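# Fork the loaded pallet into the station seat

## Task

Carry the pallet and its workpieces on the fork into the station and leave it lying level on the seat between the two side guides, seated squarely against the rear stop, with every workpiece still upright on the pallet. It only counts if all of this stays true without the robot propping anything up at the end.

## Robot and tools

Robot: one six-joint arm (Elite, UR-style chain) carrying a passive steel lifting fork. The fork has no motor and no sensor, so no call has a number for it and no result reports on it. A load stays on the fork only through the fork's shape, gravity and friction.

Frames: positions are in the scene frame. Its origin is on the table top under the arm's base, +z points up, and +y is on your left when you face along +x. The base may be slightly tilted against the table. The reported tool point position can be off from the true one, especially far from the base.

Fork geometry: the tool point lies midway between the two blades, halfway along their length, on the plane of the faces that carry the load. The blades are 240 mm long, 30 mm wide, 8 mm thick, with a 110 mm gap, and point along the tool point's -y axis. Their tips are 120 mm toward -y from the tool point, and the upright back legs are 120 mm toward +y. The load faces point along the tool's -z, so the blades are level when tool +z points straight down. If the tips dip, the load slides off. A flat block sticks out about 9 cm from the last joint's axis toward the fork's -y and turns with it. The heavier the load, the more the tool point sags below its target and the more it tilts; compare the reported pose with what you sent and correct for it.

execute_actions(actions, pictures): actions is a list holding at most one item, or nothing. An empty list sends nothing and just returns the state. A move is {"rows": [[...], ...], "steps": n}: 1 to 15 rows, n from 1 to 15 (15 if omitted), each step 1/30 s. Row k is applied at step k and the last row repeats if there are fewer rows than steps. A wait is {"steps": n} with n up to 300, counted from the previous result, and your reply time is included in it. A refused call sends the robot nothing. pictures (true/false) chooses whether camera images come back; by default they do.

Each row: six numbers, each within [-1, 1], ordered dx, dy, dz, rx, ry, rz. They form a target offset, not an absolute pose, expressed in the tool point's own axes. The reference is the tool point pose in the most recent result that showed it; before any result in the scene has shown it, and for a second or later call in the same reply, the reference is where the robot is when the action begins. Every row is measured from that same reference, not added to the previous row. Scale: 1.0 equals 0.6 m for dx, dy, dz and 180 degrees for the rotation; rx, ry, rz together are a single rotation vector. All zeros is not a pause: it pulls the tool back to the reference pose.

Motion limits: each step, the commanded pose is clipped to at most 70 mm and 16 degrees from the measured pose, then damped inverse kinematics moves the joints, favouring position over orientation if both cannot be met. The elbow cannot straighten fully. Motion lags commands by about 0.15 s. After an action ends, the arm only continues to the last clipped pose (up to 70 mm further), so a distant target may need several calls; read the result and send the rest. The simulation keeps running while you think and write.

Results: a state line with tool point position (m), orientation quaternion (w, x, y, z) and linear and angular velocities (m/s, rad/s), all in the scene frame; a Joint positions line in URDF order from base to wrist; a "Hand target" line with the pose the controller is now driving toward (shown when no steps are held back, which is always the case here). "pose unreachable" means the clearance check altered or stopped the command; HELD marks steps where your row was partly or fully not sent. A mounting block or post under the base counts as arm for that check. Results with pictures list any camera whose calibration differs.

Joint ranges (rad): shoulder pan, shoulder lift and all three wrists -6.283 to 6.283; elbow -3.142 to 3.142.

Faults: if contact torque on a joint hits its load limit (shoulder pan 303, shoulder lift 303, elbow 138, each wrist 51.5 N m, with a carried load counting), or any outside force on the arm, fork or load reaches 150 N, the arm halts for 10 s, drops the rest of the call and yields to the contact. Carrying a load warms the motors, even while you are thinking: a MOTOR HOT line appears from 70 °C, and at 85 °C an OVER-TEMPERATURE FAULT brakes the arm until it cools, possibly for minutes.

Cameras: cam_high 672x504, cam_low 672x504, cam_wrist 504x504 (fisheye, mounted on the wrist plate). zoom_image(camera, region) returns a closer look at the latest image from one camera; region is [x0, y0, x1, y1] in that image's pixels from the top-left, no larger than 504 by 504.

read_manual(section) only returns licence texts ("licences") and moves nothing.

finished_scene(scene) ends the current scene, given by its number, cannot be undone, and reports whether the goal holds. Answering without any tool call ends all remaining work.

Avoid: knocking or placing anything off the table (an outright failure), dropping the pallet or letting workpieces tip or slide, slamming, hard impacts and forceful shoving. Loose objects may occasionally get a brief nudge from outside, so check the final state before ending.

Each tool is called as name(argument=value, ...), one argument or row to a line, values as JSON.

## Session

execute_actions(
  actions=[],
)

Scene clock: 0.00 s of 6000.00 s.
end_effector_position=(+0.8511, -0.0007, +0.3826) end_effector_quat_wxyz=(-0.197, +0.868, +0.193, -0.414) end_effector_velocity=(-0.000, -0.001, +0.000) end_effector_angular_velocity=(-0.000, -0.002, +0.000)
Joint positions: [ 2.634 -0.357  0.654 -0.595 -1.452  0.136]
Joint velocities: [-0.001 -0.    -0.    -0.001  0.    -0.   ]
Motor temperatures (°C, as the motors report them): [26 26 27 28 34 31]
Hand target: +0.851, -0.001, +0.383; -0.197, +0.868, +0.193, -0.414

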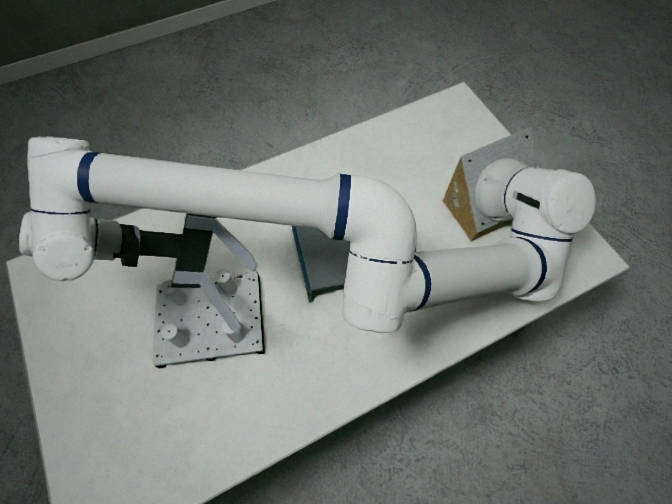

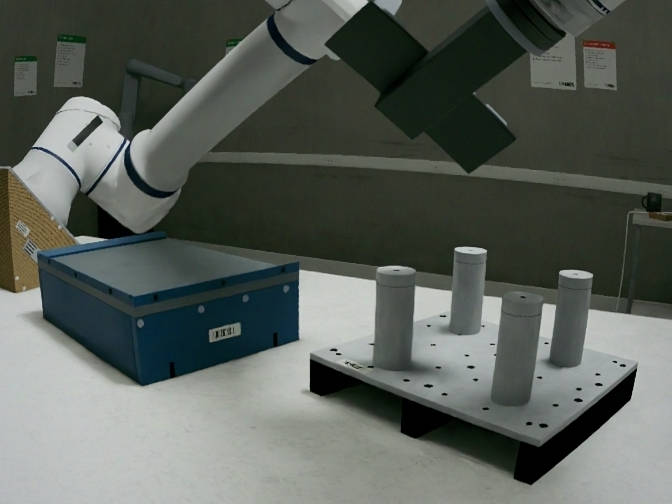

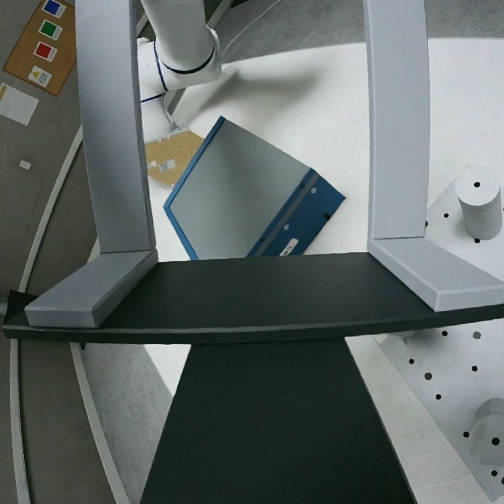

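zoom_image(
  camera="cam_high",
  region=[130, 190, 410, 400],
)

zoom_image(
  camera="cam_low",
  region=[20, 210, 340, 410],
)

zoom_image(
  camera="cam_low",
  region=[290, 230, 660, 500],
)

Region (130, 190, 410, 400) of cam_high's 672x504 image, scaled by 1.800, with more detail than that image has; it fills the top 378 rows of this view, and the rest is white.

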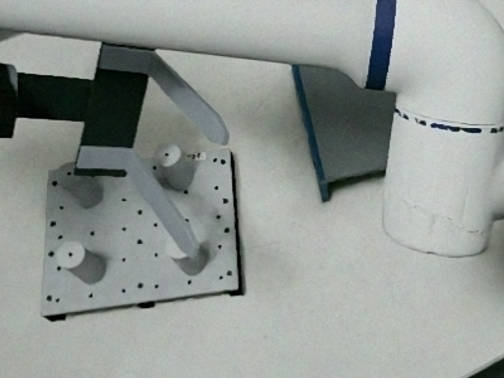

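Region (20, 210, 340, 410) of cam_low's 672x504 image, scaled by 1.575, with more detail than that image has; it fills the top 315 rows of this view, and the rest is white.

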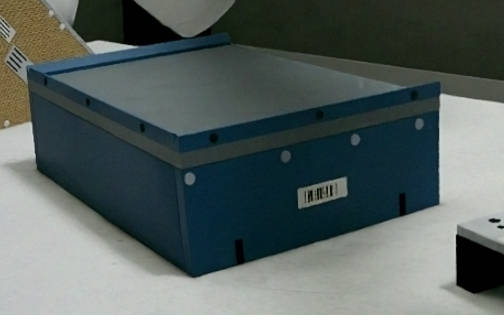

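Region (290, 230, 660, 500) of cam_low's 672x504 image, scaled by 1.362, with more detail than that image has; it fills the top 368 rows of this view, and the rest is white.

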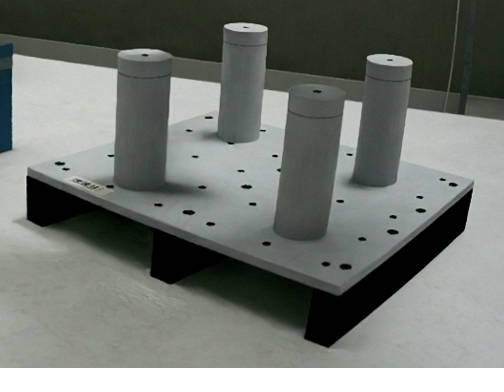

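execute_actions(
  actions=[
    {"rows":[[0,0,0,-0.06,0.08,0],[0,0,0,-0.186,0.239,0]]},
  ],
  pictures=false,
)

Scene clock: 53.40 s of 6000.00 s.
end_effector_position=(+0.8507, +0.0009, +0.3846) end_effector_quat_wxyz=(-0.050, +0.969, +0.226, -0.085) end_effector_velocity=(-0.009, +0.005, +0.004) end_effector_angular_velocity=(-0.317, -1.450, -0.047)
Joint positions: [ 2.488 -0.726  1.182 -1.307 -1.055  0.212]
Joint velocities: [-0.3   -0.75   1.211 -1.649  0.749  0.41 ]
Motor temperatures (°C, as the motors report them): [26 26 27 28 34 31]
Hand target: +0.849, +0.002, +0.386; -0.019, +0.974, +0.225, -0.018
Off the commanded pose: 0.003 m, 11 deg.
Steps of this call (steps 1 to 90: nothing new was sent; then 49.90 s passed at rest; steps 91 to 105: all 15 steps of this action). Readings (end_effector_position):
91: (+0.8511, -0.0006, +0.3826)
92: (+0.8513, -0.0009, +0.3809)
94: (+0.8523, -0.0010, +0.3838)
98: (+0.8521, -0.0002, +0.3843)
105: the state above

execute_actions(
  actions=[
    {"rows":[[0,0,0,0,0,-0.5]]},
  ],
  pictures=false,
)

execute_actions(
  actions=[
    {"rows":[[0,0,0,0,0,-0.4]]},
  ],
  pictures=false,
)

execute_actions(
  actions=[
    {"steps":15},
  ],
)

Scene clock: 60.33 s of 6000.00 s.
end_effector_position=(+0.8528, -0.0004, +0.3838) end_effector_quat_wxyz=(-0.039, +0.803, +0.594, -0.017) end_effector_velocity=(+0.002, +0.002, -0.003) end_effector_angular_velocity=(+0.151, +0.079, +1.773)
Joint positions: [ 2.557 -0.756  1.121 -1.358 -0.94  -0.483]
Joint velocities: [ 0.212 -0.036 -0.238  0.296  0.021 -1.644]
Motor temperatures (°C, as the motors report them): [26 26 27 28 34 31]
Hand target: +0.855, -0.000, +0.384; -0.047, +0.742, +0.669, -0.019
Off the commanded pose: 0.003 m, 44 deg; orientation clipped at the last step of the last action.
Steps of this call (steps 1 to 90: nothing new was sent; then 3.43 s passed at rest; steps 91 to 105: all 15 steps of this action). Readings (end_effector_position):
91: (+0.8494, +0.0024, +0.3856)
92: (+0.8492, +0.0018, +0.3857)
94: (+0.8507, +0.0007, +0.3850)
98: (+0.8519, -0.0004, +0.3842)
105: the state above

Scene clock: 60.83 s of 6000.00 s.
end_effector_position=(+0.8550, +0.0005, +0.3833) end_effector_quat_wxyz=(-0.035, +0.459, +0.888, -0.008) end_effector_velocity=(-0.002, +0.004, -0.002) end_effector_angular_velocity=(+0.136, -0.031, +1.760)
Joint positions: [ 2.624 -0.906  1.212 -1.368 -0.919 -1.309]
Joint velocities: [ 0.052 -0.406  0.4   -0.016  0.036 -1.716]
Motor temperatures (°C, as the motors report them): [26 26 27 28 34 31]
Hand target: +0.856, +0.002, +0.383; -0.036, +0.372, +0.928, -0.003
Off the commanded pose: 0.002 m, 20 deg; orientation clipped at the last step of the last action.
Steps of this call (steps 1 to 15: all 15 steps of this action). Readings (end_effector_position):
1: (+0.8529, -0.0003, +0.3838)
2: (+0.8535, -0.0004, +0.3836)
4: (+0.8547, -0.0005, +0.3840)
8: (+0.8552, -0.0004, +0.3837)
15: the state above

Scene clock: 61.33 s of 6000.00 s.
end_effector_position=(+0.8559, +0.0019, +0.3827) end_effector_quat_wxyz=(-0.036, +0.372, +0.927, -0.003) end_effector_velocity=(+0.000, -0.001, +0.002) end_effector_angular_velocity=(-0.000, -0.002, +0.007)
Joint positions: [ 2.629 -0.95   1.256 -1.369 -0.915 -1.496]
Joint velocities: [-0.002 -0.002  0.001 -0.001  0.    -0.007]
Motor temperatures (°C, as the motors report them): [26 26 27 28 34 31]
Hand target: +0.856, +0.002, +0.383; -0.036, +0.372, +0.928, -0.003
Off the commanded pose: 0.004 m, 9 deg; orientation clipped at the last step of the last action.
Steps of this call (steps 1 to 15: nothing new was sent). Readings (end_effector_position):
1: (+0.8550, +0.0006, +0.3832)
2: (+0.8551, +0.0011, +0.3833)
4: (+0.8554, +0.0014, +0.3830)
8: (+0.8558, +0.0017, +0.3827)
15: the state above
camera_calibration (this result's frames):
cam_wrist: T_world_to_cam=[[-0.683496, 0.729084, 0.0356227, 0.568931], [0.708274, 0.650601, 0.273982, -0.831435], [0.17658, 0.212496, -0.961075, 0.326292], [0, 0, 0, 1]] pos_world=[0.92013, 0.0567973, 0.521122]

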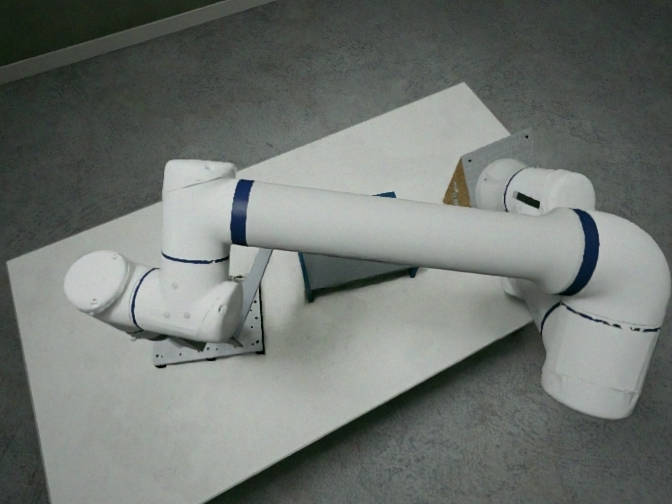

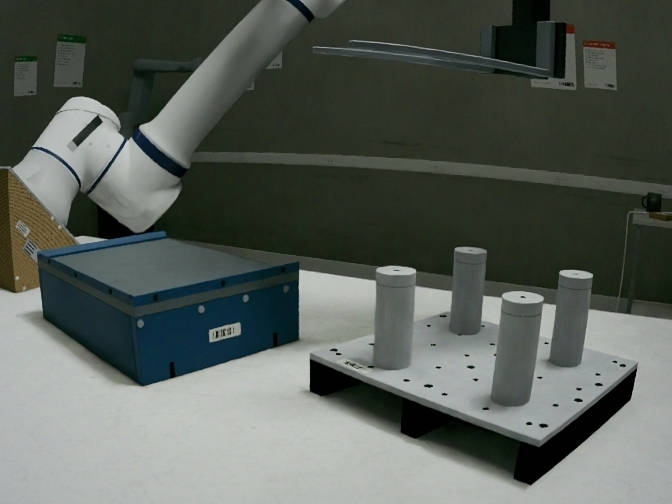

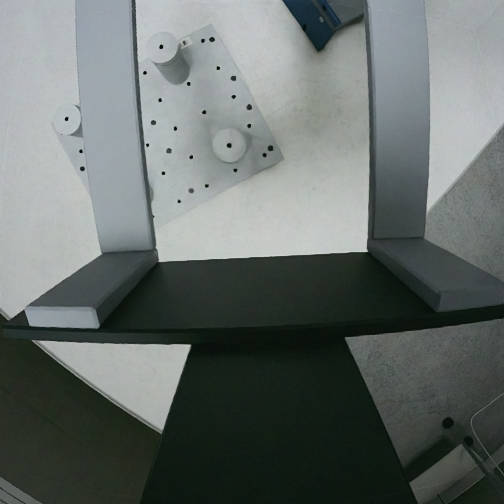

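execute_actions(
  actions=[
    {"rows":[[-0.032,0.467,0.205,-0.0057,-0.0225,-0.137]]},
  ],
  pictures=false,
)

execute_actions(
  actions=[
    {"steps":15},
  ],
)

Scene clock: 69.83 s of 6000.00 s.
end_effector_position=(+0.9948, +0.1461, +0.2853) end_effector_quat_wxyz=(-0.000, +0.166, +0.986, +0.000) end_effector_velocity=(+0.302, +0.286, -0.211) end_effector_angular_velocity=(+0.001, -0.028, +0.071)
Joint positions: [ 2.83  -0.948  1.183 -1.549 -0.82  -1.621]
Joint velocities: [ 0.405  0.397 -0.677 -0.12   0.114  0.489]
Motor temperatures (°C, as the motors report them): [26 26 27 28 34 31]
Hand target: +1.027, +0.177, +0.261; +0.001, +0.163, +0.987, +0.001
Off the commanded pose: 0.084 m, 0 deg; position clipped at the last step of the last action.
Steps of this call (steps 1 to 90: nothing new was sent; then 5.00 s passed at rest; steps 91 to 105: all 15 steps of this action). Readings (end_effector_position):
91: (+0.8565, +0.0025, +0.3823)
92: (+0.8631, +0.0080, +0.3775)
94: (+0.8856, +0.0342, +0.3630)
98: (+0.9248, +0.0762, +0.3356)
105: the state above

Scene clock: 70.33 s of 6000.00 s.
end_effector_position=(+1.0266, +0.1773, +0.2616) end_effector_quat_wxyz=(+0.001, +0.163, +0.987, +0.001) end_effector_velocity=(+0.002, +0.002, -0.001) end_effector_angular_velocity=(-0.000, -0.001, +0.002)
Joint positions: [ 2.873 -0.903  1.107 -1.561 -0.808 -1.568]
Joint velocities: [ 0.002  0.002 -0.004 -0.002  0.001  0.002]
Motor temperatures (°C, as the motors report them): [26 26 27 28 34 31]
Hand target: +1.027, +0.177, +0.261; +0.001, +0.163, +0.987, +0.001
Off the commanded pose: 0.035 m, 0 deg; position clipped at the last step of the last action.
Steps of this call (steps 1 to 15: nothing new was sent). Readings (end_effector_position):
1: (+1.0049, +0.1555, +0.2783)
2: (+1.0122, +0.1628, +0.2727)
4: (+1.0199, +0.1703, +0.2668)
8: (+1.0252, +0.1758, +0.2628)
15: the state above
camera_calibration (this result's frames):
cam_wrist: T_world_to_cam=[[-0.927678, 0.37229, -0.0285247, 0.89275], [0.345662, 0.885184, 0.311397, -0.712469], [0.141179, 0.279016, -0.949852, 0.164111], [0, 0, 0, 1]] pos_world=[1.05129, 0.252514, 0.403207]

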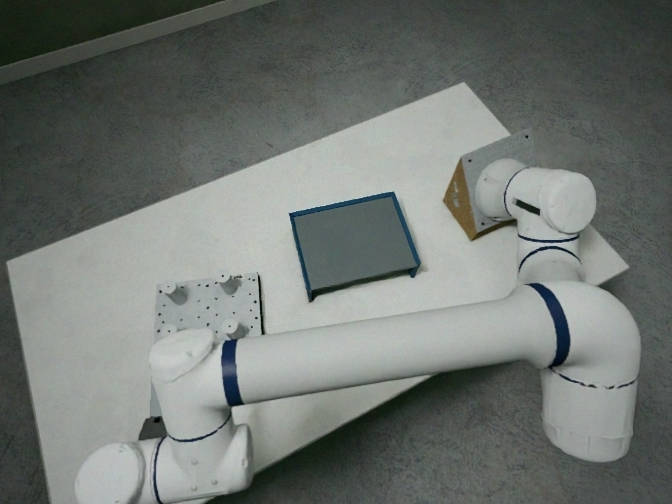

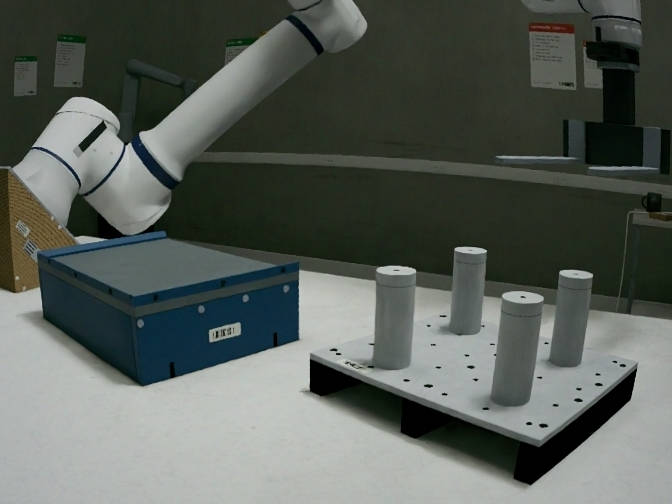

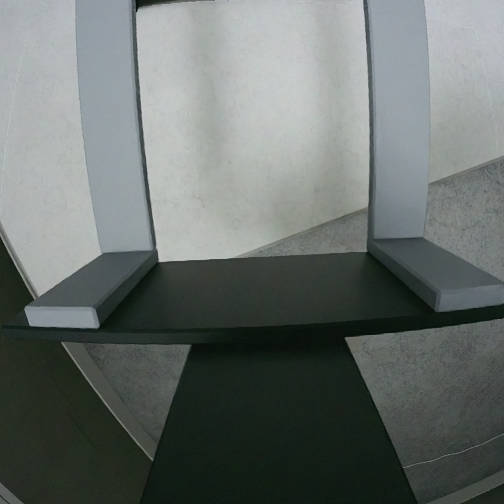

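execute_actions(
  actions=[
    {"rows":[[-0.035,0.05,0.33,0,0,0]]},
  ],
  pictures=false,
)

execute_actions(
  actions=[
    {"steps":15},
  ],
)

zoom_image(
  camera="cam_high",
  region=[270, 170, 450, 320],
)

Scene clock: 76.50 s of 6000.00 s.
end_effector_position=(+1.0539, +0.1987, +0.0722) end_effector_quat_wxyz=(+0.000, +0.162, +0.987, +0.001) end_effector_velocity=(+0.035, +0.011, -0.087) end_effector_angular_velocity=(-0.010, -0.031, -0.002)
Joint positions: [ 3.015 -0.788  1.152 -1.854 -0.787 -1.375]
Joint velocities: [ 0.068  0.093 -0.046 -0.159 -0.     0.13 ]
Motor temperatures (°C, as the motors report them): [26 26 27 28 34 31]
Hand target: +1.057, +0.199, +0.064; +0.001, +0.163, +0.987, +0.001
Off the commanded pose: 0.009 m, 0 deg.
Steps of this call (steps 1 to 90: nothing new was sent; then 2.67 s passed at rest; steps 91 to 105: all 15 steps of this action). Readings (end_effector_position):
91: (+1.0270, +0.1777, +0.2603)
92: (+1.0305, +0.1799, +0.2472)
94: (+1.0309, +0.1828, +0.2095)
98: (+1.0393, +0.1905, +0.1474)
105: the state above

Scene clock: 77.00 s of 6000.00 s.
end_effector_position=(+1.0567, +0.1992, +0.0639) end_effector_quat_wxyz=(+0.001, +0.163, +0.987, +0.001) end_effector_velocity=(+0.000, -0.000, +0.000) end_effector_angular_velocity=(-0.000, +0.000, -0.001)
Joint positions: [ 3.021 -0.779  1.148 -1.868 -0.787 -1.363]
Joint velocities: [-0.     0.    -0.001  0.    -0.     0.   ]
Motor temperatures (°C, as the motors report them): [26 26 27 28 34 31]
Hand target: +1.057, +0.199, +0.064; +0.001, +0.163, +0.987, +0.001
Off the commanded pose: 0.000 m, 0 deg.
Steps of this call (steps 1 to 15: nothing new was sent). Readings (end_effector_position):
1: (+1.0548, +0.1989, +0.0696)
2: (+1.0554, +0.1989, +0.0678)
4: (+1.0562, +0.1991, +0.0658)
8: (+1.0566, +0.1991, +0.0643)
15: the state above
camera_calibration (this result's frames):
cam_wrist: T_world_to_cam=[[-0.927726, 0.372189, -0.028298, 0.906953], [0.345685, 0.885308, 0.311016, -0.680638], [0.140809, 0.278756, -0.949983, -0.0336011], [0, 0, 0, 1]] pos_world=[1.08142, 0.274383, 0.205434]

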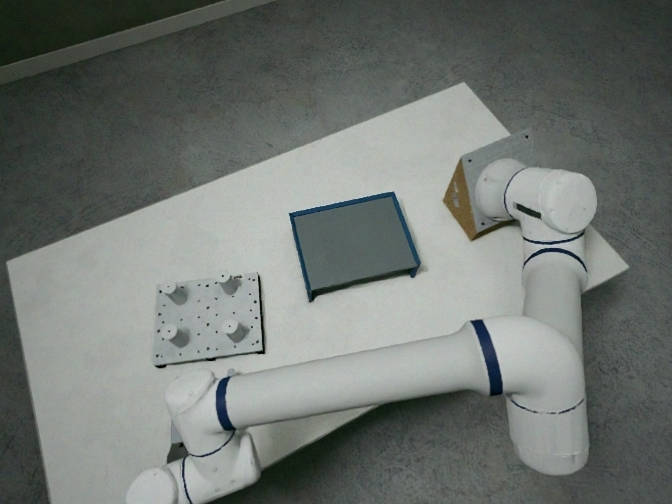

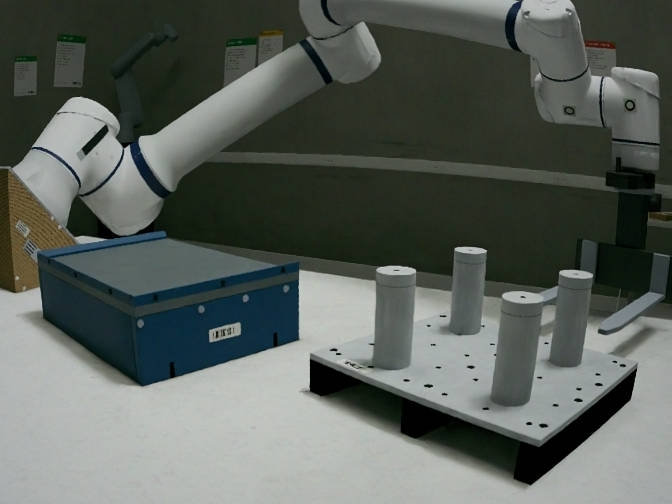

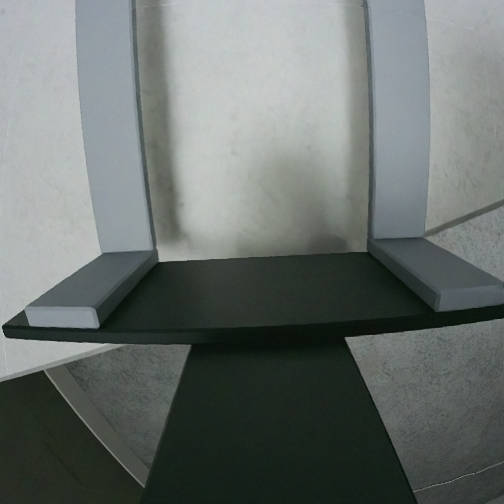

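Region (270, 170, 450, 320) of cam_high's 672x504 image, scaled by 2.800, with more detail than that image has.

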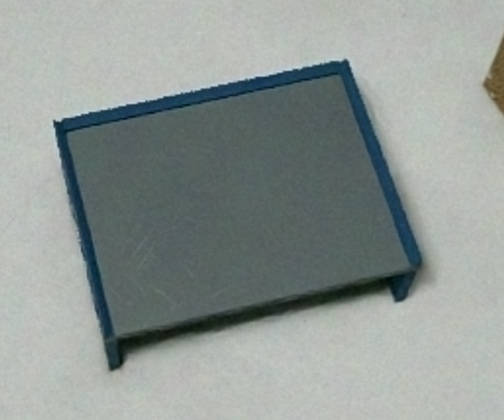

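execute_actions(
  actions=[
    {"rows":[[0.01,-0.03,0.065,0,0,0]]},
  ],
)

zoom_image(
  camera="cam_low",
  region=[432, 250, 672, 500],
)

zoom_image(
  camera="cam_high",
  region=[130, 260, 290, 400],
)

Scene clock: 86.60 s of 6000.00 s.
end_effector_position=(+1.0455, +0.1842, +0.0251) end_effector_quat_wxyz=(+0.001, +0.163, +0.987, +0.001) end_effector_velocity=(-0.000, +0.000, -0.003) end_effector_angular_velocity=(-0.000, -0.001, +0.001)
Joint positions: [ 3.036 -0.767  1.202 -1.949 -0.786 -1.343]
Joint velocities: [ 0.002  0.001  0.002 -0.006  0.     0.003]
Motor temperatures (°C, as the motors report them): [26 26 27 28 34 31]
Hand target: +1.045, +0.184, +0.025; +0.001, +0.163, +0.987, +0.001
Off the commanded pose: 0.000 m, 0 deg.
Steps of this call (steps 1 to 90: nothing new was sent; then 6.10 s passed at rest; steps 91 to 105: all 15 steps of this action). Readings (end_effector_position):
91: (+1.0566, +0.1990, +0.0632)
92: (+1.0554, +0.1963, +0.0557)
94: (+1.0467, +0.1878, +0.0358)
98: (+1.0460, +0.1852, +0.0277)
105: the state above
camera_calibration (this result's frames):
cam_wrist: T_world_to_cam=[[-0.927741, 0.372149, -0.0283102, 0.901019], [0.345651, 0.885341, 0.310961, -0.651401], [0.140788, 0.278706, -0.950001, -0.0646718], [0, 0, 0, 1]] pos_world=[1.07018, 0.259423, 0.16663]

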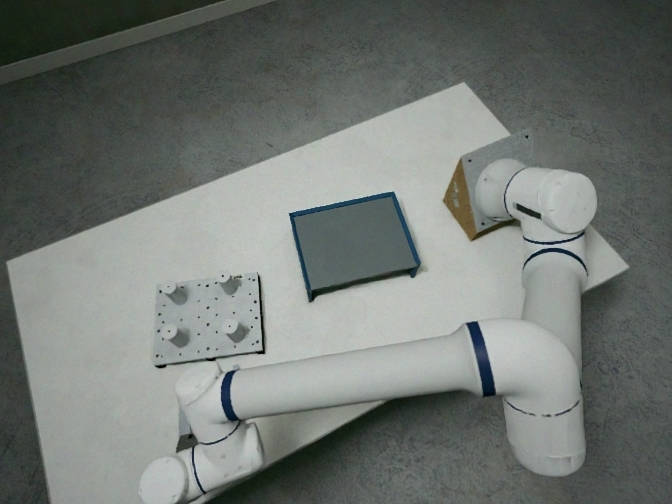

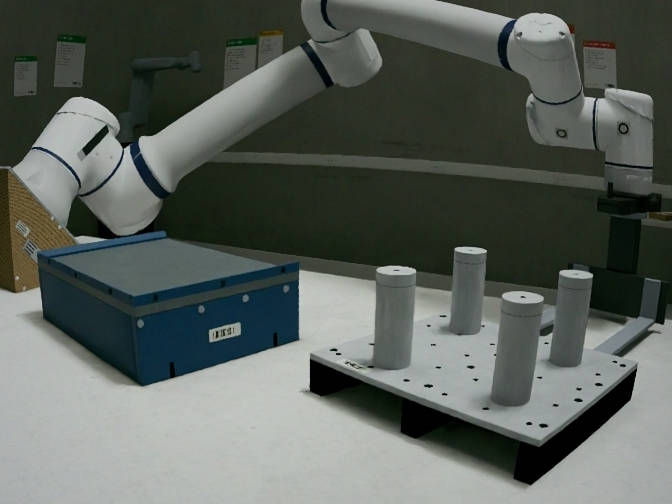

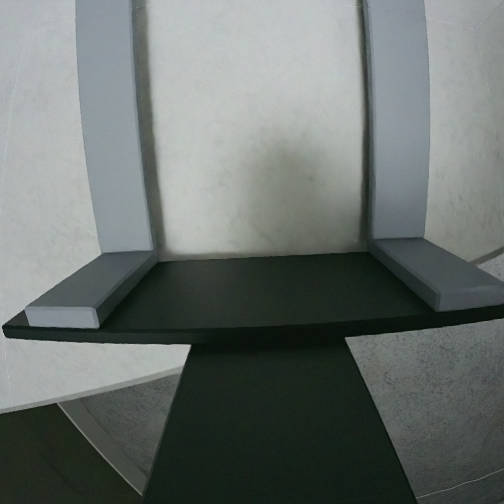

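Region (432, 250, 672, 500) of cam_low's 672x504 image, scaled by 2.016, with more detail than that image has; it fills the left 484 columns of this view, and the rest is white.

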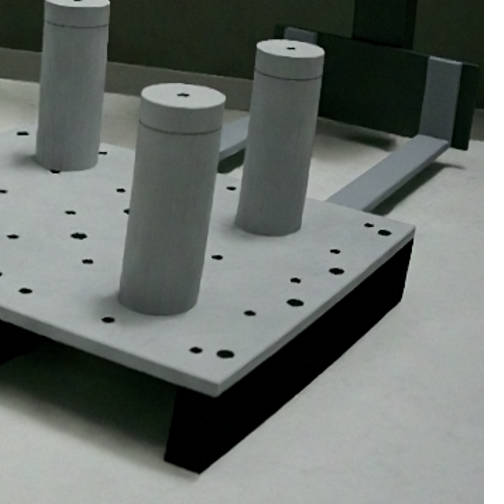

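Region (130, 260, 290, 400) of cam_high's 672x504 image, scaled by 3.150, with more detail than that image has; it fills the top 441 rows of this view, and the rest is white.

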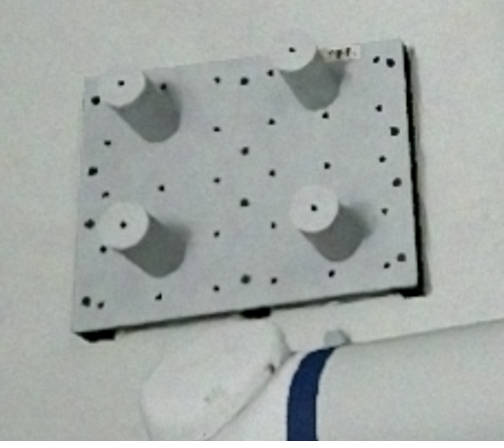

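execute_actions(
  actions=[
    {"rows":[[0,0,0.012,0,0,0],[0,0,0.012,0,0,0],[0,0,0.012,0,0,0],[0,-0.01,0.012,0,0,0],[0,-0.02,0.012,0,0,0],[0,-0.03,0.012,0,0,0],[0,-0.04,0.012,0,0,0],[0,-0.05,0.012,0,0,0],[0,-0.06,0.012,0,0,0],[0,-0.07,0.012,0,0,0],[0,-0.08,0.012,0,0,0],[0,-0.09,0.012,0,0,0],[0,-0.1,0.012,0,0,0]]},
  ],
  pictures=false,
)

execute_actions(
  actions=[
    {"steps":10},
  ],
)

Scene clock: 95.73 s of 6000.00 s.
end_effector_position=(+1.0289, +0.1357, +0.0176) end_effector_quat_wxyz=(+0.001, +0.163, +0.987, +0.001) end_effector_velocity=(-0.036, -0.104, -0.002) end_effector_angular_velocity=(-0.001, +0.002, -0.009)
Joint positions: [ 3.008 -0.767  1.272 -1.99  -0.789 -1.382]
Joint velocities: [-0.071 -0.001  0.136 -0.062 -0.007 -0.093]
Motor temperatures (°C, as the motors report them): [26 26 27 28 34 31]
Hand target: +1.026, +0.128, +0.018; +0.001, +0.163, +0.987, +0.001
Off the commanded pose: 0.009 m, 0 deg.
Steps of this call (steps 1 to 90: nothing new was sent; then 5.63 s passed at rest; steps 91 to 105: all 15 steps of this action). Readings (end_effector_position):
91: (+1.0454, +0.1841, +0.0247)
92: (+1.0457, +0.1842, +0.0233)
94: (+1.0451, +0.1840, +0.0198)
98: (+1.0408, +0.1712, +0.0177)
105: the state above

Scene clock: 96.07 s of 6000.00 s.
end_effector_position=(+1.0262, +0.1278, +0.0177) end_effector_quat_wxyz=(+0.001, +0.163, +0.987, +0.001) end_effector_velocity=(-0.001, -0.002, -0.001) end_effector_angular_velocity=(+0.000, +0.001, +0.001)
Joint positions: [ 3.002 -0.767  1.283 -1.996 -0.789 -1.391]
Joint velocities: [-0.    -0.     0.004 -0.002 -0.    -0.002]
Motor temperatures (°C, as the motors report them): [26 26 27 28 34 31]
Hand target: +1.026, +0.128, +0.018; +0.001, +0.163, +0.987, +0.001
Off the commanded pose: 0.000 m, 0 deg.
Steps of this call (steps 1 to 10: nothing new was sent). Readings (end_effector_position):
1: (+1.0280, +0.1330, +0.0175)
2: (+1.0275, +0.1315, +0.0177)
4: (+1.0269, +0.1295, +0.0177)
8: (+1.0263, +0.1280, +0.0177)
10: the state above
camera_calibration (this result's frames):
cam_wrist: T_world_to_cam=[[-0.9277, 0.372267, -0.0280959, 0.903897], [0.34582, 0.885264, 0.310992, -0.592678], [0.140644, 0.278791, -0.949997, -0.0531322], [0, 0, 0, 1]] pos_world=[1.05098, 0.202999, 0.159238]

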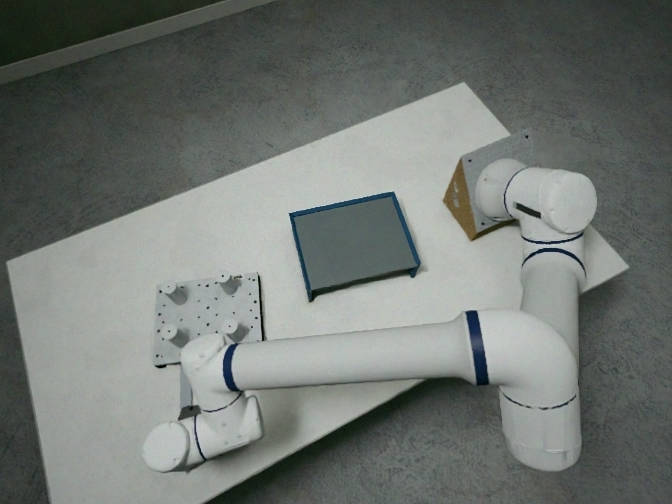

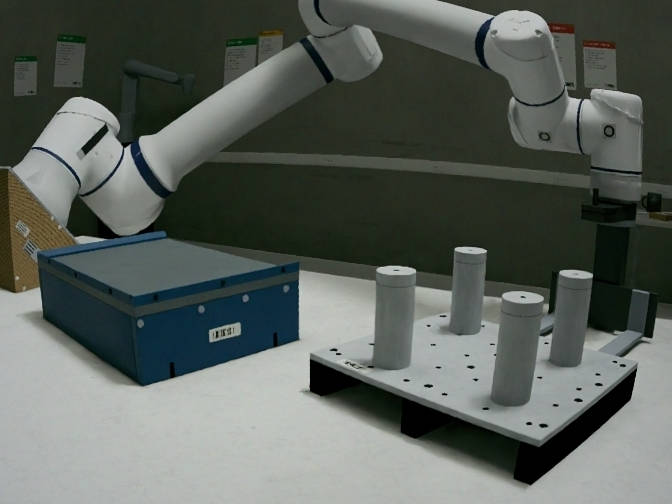

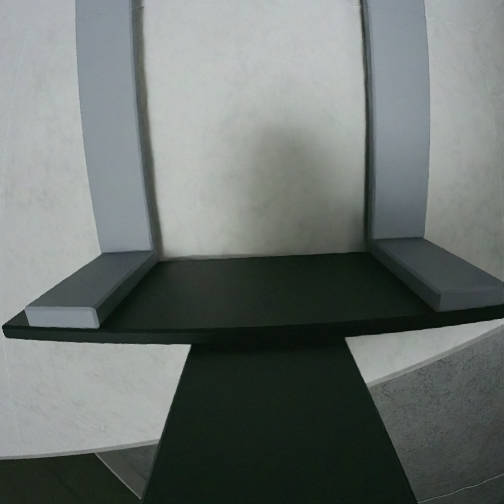

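execute_actions(
  actions=[
    {"rows":[[0,-0.03,0,0,0,0],[0,-0.06,0,0,0,0],[0,-0.09,0,0,0,0],[0,-0.12,0,0,0,0],[0,-0.15,0,0,0,0],[0,-0.18,0,0,0,0],[0,-0.21,0,0,0,0]]},
  ],
  pictures=false,
)

execute_actions(
  actions=[
    {"steps":10},
  ],
)

Scene clock: 101.93 s of 6000.00 s.
end_effector_position=(+0.9866, +0.0116, +0.0173) end_effector_quat_wxyz=(+0.001, +0.163, +0.987, +0.001) end_effector_velocity=(-0.008, -0.030, +0.000) end_effector_angular_velocity=(+0.001, -0.003, +0.006)
Joint positions: [ 2.918 -0.755  1.413 -2.056 -0.8   -1.507]
Joint velocities: [-0.022  0.007  0.027 -0.016 -0.003 -0.034]
Motor temperatures (°C, as the motors report them): [26 26 27 28 34 31]
Hand target: +0.986, +0.009, +0.017; +0.001, +0.163, +0.987, +0.001
Off the commanded pose: 0.003 m, 0 deg.
Steps of this call (steps 1 to 90: nothing new was sent; then 2.37 s passed at rest; steps 91 to 105: all 15 steps of this action). Readings (end_effector_position):
91: (+1.0261, +0.1272, +0.0177)
92: (+1.0250, +0.1234, +0.0178)
94: (+1.0174, +0.1030, +0.0176)
98: (+0.9972, +0.0460, +0.0170)
105: the state above

Scene clock: 102.27 s of 6000.00 s.
end_effector_position=(+0.9858, +0.0087, +0.0173) end_effector_quat_wxyz=(+0.001, +0.163, +0.987, +0.001) end_effector_velocity=(+0.000, +0.001, -0.000) end_effector_angular_velocity=(-0.000, +0.001, +0.002)
Joint positions: [ 2.916 -0.754  1.416 -2.058 -0.8   -1.51 ]
Joint velocities: [ 0.001  0.    -0.001  0.001 -0.    -0.001]
Motor temperatures (°C, as the motors report them): [26 26 27 28 34 31]
Hand target: +0.986, +0.009, +0.017; +0.001, +0.163, +0.987, +0.001
Off the commanded pose: 0.000 m, 0 deg.
Steps of this call (steps 1 to 10: nothing new was sent). Readings (end_effector_position):
1: (+0.9863, +0.0107, +0.0173)
2: (+0.9862, +0.0101, +0.0173)
4: (+0.9859, +0.0093, +0.0173)
8: (+0.9858, +0.0088, +0.0173)
10: the state above
camera_calibration (this result's frames):
cam_wrist: T_world_to_cam=[[-0.927711, 0.372248, -0.0279791, 0.910656], [0.345793, 0.885176, 0.311273, -0.47312], [0.140637, 0.279096, -0.949909, -0.014575], [0, 0, 0, 1]] pos_world=[1.01048, 0.0838721, 0.158904]

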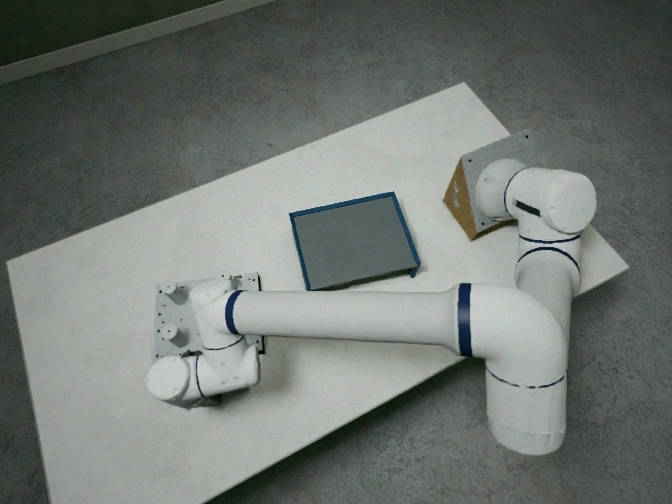

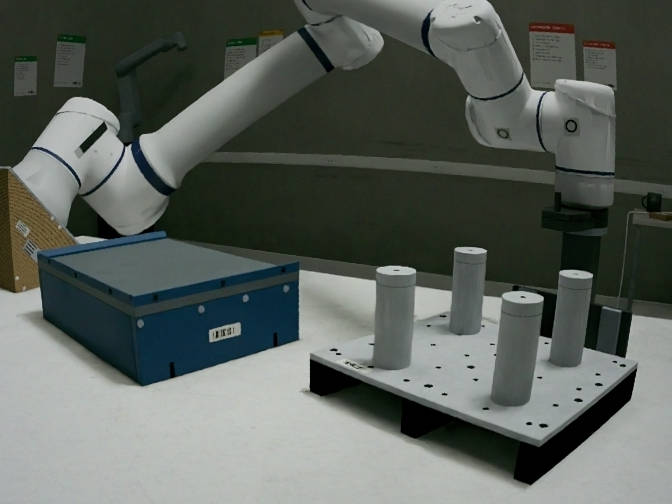

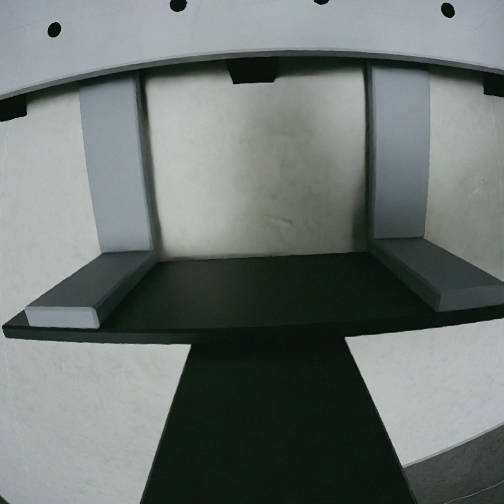

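execute_actions(
  actions=[
    {"rows":[[0,-0.02,0,0,0,0],[0,-0.04,0,0,0,0],[0,-0.06,0,0,0,0],[0,-0.08,0,0,0,0],[0,-0.1,0,0,0,0],[0,-0.115,0,0,0,0]]},
  ],
)

Scene clock: 109.30 s of 6000.00 s.
end_effector_position=(+0.9639, -0.0554, +0.0171) end_effector_quat_wxyz=(+0.001, +0.163, +0.987, +0.001) end_effector_velocity=(-0.003, -0.012, +0.000) end_effector_angular_velocity=(+0.000, -0.000, +0.000)
Joint positions: [ 2.867 -0.735  1.469 -2.085 -0.809 -1.576]
Joint velocities: [-0.01   0.005  0.007 -0.003 -0.002 -0.013]
Motor temperatures (°C, as the motors report them): [26 26 27 28 34 31]
Hand target: +0.964, -0.057, +0.017; +0.001, +0.163, +0.987, +0.001
Off the commanded pose: 0.001 m, 0 deg.
Steps of this call (steps 1 to 90: nothing new was sent; then 3.53 s passed at rest; steps 91 to 105: all 15 steps of this action). Readings (end_effector_position):
91: (+0.9857, +0.0084, +0.0173)
92: (+0.9850, +0.0058, +0.0174)
94: (+0.9798, -0.0080, +0.0172)
98: (+0.9675, -0.0424, +0.0169)
105: the state above
camera_calibration (this result's frames):
cam_wrist: T_world_to_cam=[[-0.927735, 0.37219, -0.0279554, 0.914297], [0.345721, 0.885148, 0.311434, -0.408708], [0.140657, 0.279263, -0.949857, 0.00618591], [0, 0, 0, 1]] pos_world=[0.988655, 0.0197471, 0.158721]

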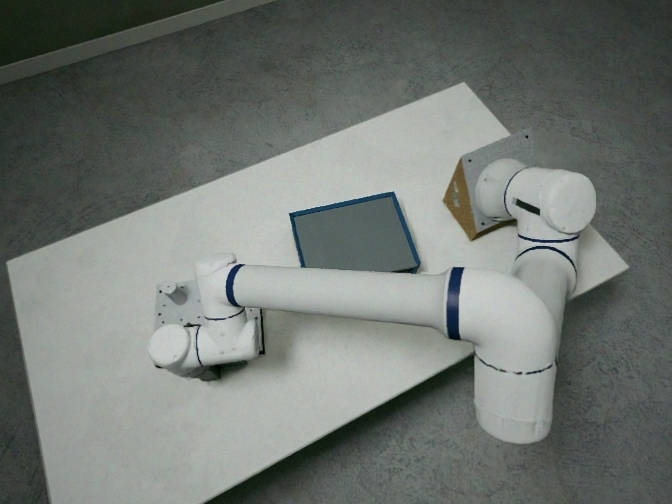

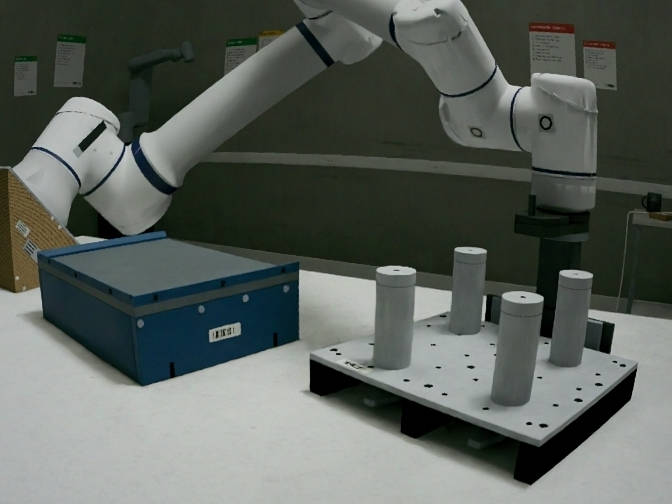

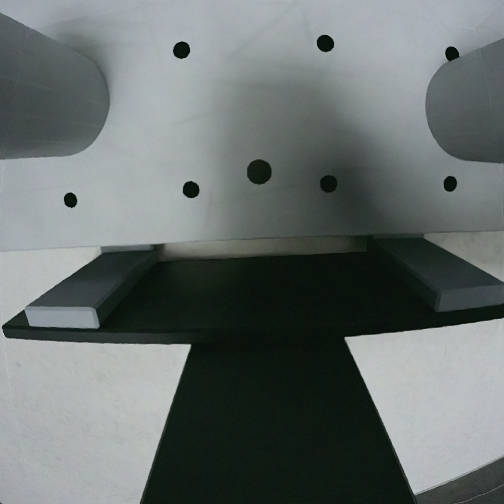

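execute_actions(
  actions=[
    {"rows":[[0,-0.005,0,0,0,0],[0,-0.008,0,0,0,0],[0,-0.011,0,0,0,0],[0,-0.014,0,0,0,0],[0,-0.017,0,0,0,0],[0,-0.02,0,0,0,0],[0,-0.02,0,0,0,0],[0,-0.02,-0.004,0,0,0],[0,-0.02,-0.008,0,0,0],[0,-0.02,-0.012,0,0,0],[0,-0.02,-0.016,0,0,0],[0,-0.02,-0.02,0,0,0]]},
  ],
  pictures=false,
)

execute_actions(
  actions=[
    {"rows":[[0,0,-0.007,0,0,0],[0,0,-0.01,0,0,0],[0,0,-0.013,0,0,0],[0,0,-0.016,0,0,0],[0,0,-0.019,0,0,0],[0,0,-0.022,0,0,0],[0,0,-0.026,0,0,0],[0,0,-0.03,0,0,0],[0,0,-0.034,0,0,0],[0,0,-0.038,0,0,0],[0,0,-0.042,0,0,0],[0,0,-0.046,0,0,0],[0,0,-0.05,0,0,0]]},
  ],
  pictures=false,
)

execute_actions(
  actions=[
    {"steps":15},
  ],
)

Scene clock: 125.57 s of 6000.00 s.
end_effector_position=(+0.9601, -0.0667, +0.0270) end_effector_quat_wxyz=(+0.001, +0.163, +0.987, +0.001) end_effector_velocity=(-0.001, +0.001, +0.022) end_effector_angular_velocity=(+0.003, +0.002, -0.001)
Joint positions: [ 2.852 -0.738  1.475 -2.073 -0.813 -1.597]
Joint velocities: [-0.016 -0.019 -0.004  0.04  -0.002 -0.023]
Motor temperatures (°C, as the motors report them): [26 26 27 28 34 31]
Hand target: +0.960, -0.067, +0.029; +0.001, +0.163, +0.987, +0.001
Off the commanded pose: 0.002 m, 0 deg.
Steps of this call (steps 1 to 90: nothing new was sent; then 12.77 s passed at rest; steps 91 to 105: all 15 steps of this action). Readings (end_effector_position):
91: (+0.9636, -0.0566, +0.0171)
92: (+0.9635, -0.0570, +0.0171)
94: (+0.9627, -0.0591, +0.0171)
98: (+0.9608, -0.0645, +0.0171)
105: the state above

Scene clock: 126.07 s of 6000.00 s.
end_effector_position=(+0.9602, -0.0666, +0.0534) end_effector_quat_wxyz=(+0.001, +0.163, +0.987, +0.001) end_effector_velocity=(+0.002, -0.002, +0.047) end_effector_angular_velocity=(-0.004, -0.006, +0.003)
Joint positions: [ 2.834 -0.759  1.468 -2.03  -0.817 -1.621]
Joint velocities: [-0.032 -0.033 -0.014  0.066 -0.009 -0.039]
Motor temperatures (°C, as the motors report them): [26 26 27 28 34 31]
Hand target: +0.960, -0.067, +0.057; +0.001, +0.163, +0.987, +0.001
Off the commanded pose: 0.004 m, 0 deg.
Steps of this call (steps 1 to 15: all 15 steps of this action). Readings (end_effector_position):
1: (+0.9600, -0.0667, +0.0276)
2: (+0.9599, -0.0667, +0.0285)
4: (+0.9601, -0.0667, +0.0314)
8: (+0.9600, -0.0667, +0.0383)
15: the state above

Scene clock: 126.57 s of 6000.00 s.
end_effector_position=(+0.9600, -0.0667, +0.0569) end_effector_quat_wxyz=(+0.001, +0.163, +0.987, +0.001) end_effector_velocity=(-0.000, -0.000, -0.000) end_effector_angular_velocity=(+0.000, -0.000, -0.000)
Joint positions: [ 2.831 -0.761  1.467 -2.023 -0.818 -1.625]
Joint velocities: [-0.    -0.     0.001 -0.001  0.    -0.   ]
Motor temperatures (°C, as the motors report them): [26 26 27 28 34 31]
Hand target: +0.960, -0.067, +0.057; +0.001, +0.163, +0.987, +0.001
Off the commanded pose: 0.000 m, 0 deg.
Steps of this call (steps 1 to 15: nothing new was sent). Readings (end_effector_position):
1: (+0.9601, -0.0667, +0.0546)
2: (+0.9599, -0.0667, +0.0552)
4: (+0.9599, -0.0667, +0.0560)
8: (+0.9600, -0.0667, +0.0567)
15: the state above
camera_calibration (this result's frames):
cam_wrist: T_world_to_cam=[[-0.927714, 0.372227, -0.0281752, 0.915951], [0.345678, 0.885126, 0.311543, -0.409695], [0.140903, 0.279283, -0.949814, 0.047443], [0, 0, 0, 1]] pos_world=[0.984678, 0.00844026, 0.198507]

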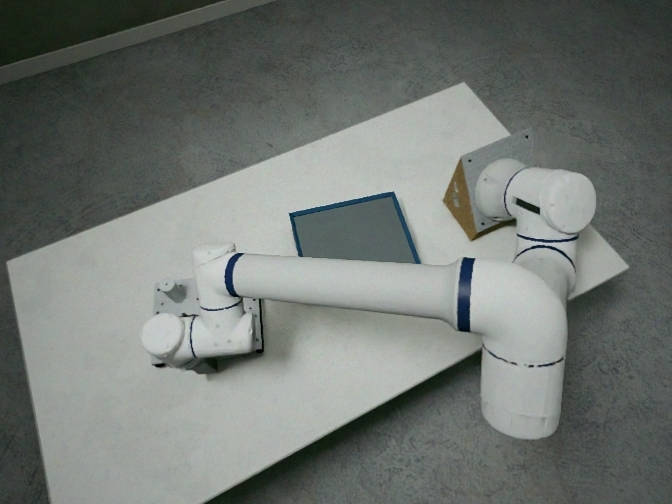

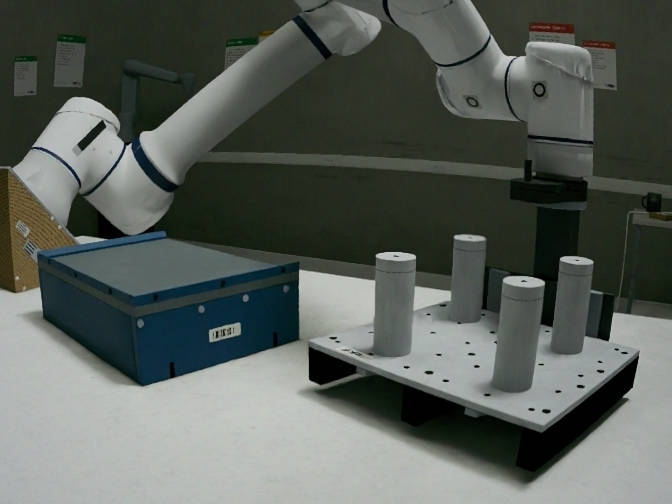

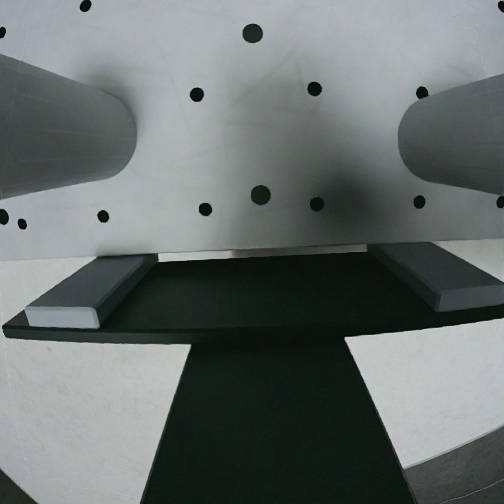

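execute_actions(
  actions=[
    {"rows":[[0,0,-0.002,0,0,0],[0,0,-0.006,0,0,0],[0,0,-0.012,0,0,0],[0,0,-0.02,0,0,0],[0,0,-0.03,0,0,0],[0,0,-0.04,0,0,0],[0,0,-0.05,0,0,0],[0,0,-0.06,0,0,0],[0,0,-0.07,0,0,0],[0,0,-0.08,0,0,0],[0,0,-0.09,0,0,0],[0,0,-0.1,0,0,0],[0,0,-0.11,0,0,0],[0,0,-0.12,0,0,0],[0,0,-0.13,0,0,0]]},
  ],
  pictures=false,
)

execute_actions(
  actions=[
    {"rows":[[0,0,-0.045,0,0,0],[0,0,-0.055,0,0,0],[0,0,-0.065,0,0,0],[0,0,-0.075,0,0,0],[0,0,-0.085,0,0,0],[0,0,-0.095,0,0,0],[0,0,-0.105,0,0,0],[0,0,-0.112,0,0,0],[0,0,-0.118,0,0,0],[0,0,-0.122,0,0,0]]},
  ],
  pictures=false,
)

execute_actions(
  actions=[
    {"steps":10},
  ],
  pictures=false,
)

Scene clock: 140.97 s of 6000.00 s.
end_effector_position=(+0.9599, -0.0668, +0.1155) end_effector_quat_wxyz=(+0.002, +0.163, +0.987, +0.001) end_effector_velocity=(-0.001, -0.001, +0.176) end_effector_angular_velocity=(-0.000, -0.002, -0.001)
Joint positions: [ 2.791 -0.801  1.444 -1.926 -0.828 -1.676]
Joint velocities: [-0.12  -0.109 -0.085  0.297 -0.033 -0.153]
Motor temperatures (°C, as the motors report them): [26 26 27 28 34 31]
Hand target: +0.960, -0.067, +0.135; +0.002, +0.163, +0.987, +0.001
Off the commanded pose: 0.019 m, 0 deg.
Steps of this call (steps 1 to 90: nothing new was sent; then 10.90 s passed at rest; steps 91 to 105: all 15 steps of this action). Readings (end_effector_position):
91: (+0.9600, -0.0667, +0.0569)
92: (+0.9599, -0.0667, +0.0572)
94: (+0.9598, -0.0667, +0.0598)
98: (+0.9600, -0.0667, +0.0758)
105: the state above

Scene clock: 141.47 s of 6000.00 s.
end_effector_position=(+0.9594, -0.0668, +0.1865) end_effector_quat_wxyz=(+0.002, +0.163, +0.987, +0.001) end_effector_velocity=(-0.001, +0.000, +0.020) end_effector_angular_velocity=(+0.002, +0.006, +0.000)
Joint positions: [ 2.744 -0.84   1.402 -1.804 -0.843 -1.737]
Joint velocities: [-0.013 -0.008 -0.018  0.046 -0.006 -0.023]
Motor temperatures (°C, as the motors report them): [26 26 27 28 34 31]
Hand target: +0.960, -0.067, +0.189; +0.002, +0.163, +0.987, +0.001
Off the commanded pose: 0.002 m, 0 deg.
Steps of this call (steps 1 to 15: all 15 steps of this action). Readings (end_effector_position):
1: (+0.9598, -0.0668, +0.1215)
2: (+0.9598, -0.0668, +0.1277)
4: (+0.9599, -0.0668, +0.1405)
8: (+0.9596, -0.0668, +0.1647)
15: the state above

Scene clock: 141.80 s of 6000.00 s.
end_effector_position=(+0.9595, -0.0668, +0.1886) end_effector_quat_wxyz=(+0.002, +0.163, +0.987, +0.001) end_effector_velocity=(+0.000, -0.001, +0.001) end_effector_angular_velocity=(-0.000, -0.001, -0.000)
Joint positions: [ 2.742 -0.841  1.4   -1.8   -0.843 -1.739]
Joint velocities: [-0.001 -0.    -0.     0.    -0.    -0.001]
Motor temperatures (°C, as the motors report them): [26 26 27 28 34 31]
Hand target: +0.960, -0.067, +0.189; +0.002, +0.163, +0.987, +0.001
Off the commanded pose: 0.000 m, 0 deg.
Steps of this call (steps 1 to 10: nothing new was sent). Readings (end_effector_position):
1: (+0.9594, -0.0668, +0.1871)
2: (+0.9595, -0.0668, +0.1876)
4: (+0.9595, -0.0668, +0.1881)
8: (+0.9595, -0.0668, +0.1885)
10: the state above


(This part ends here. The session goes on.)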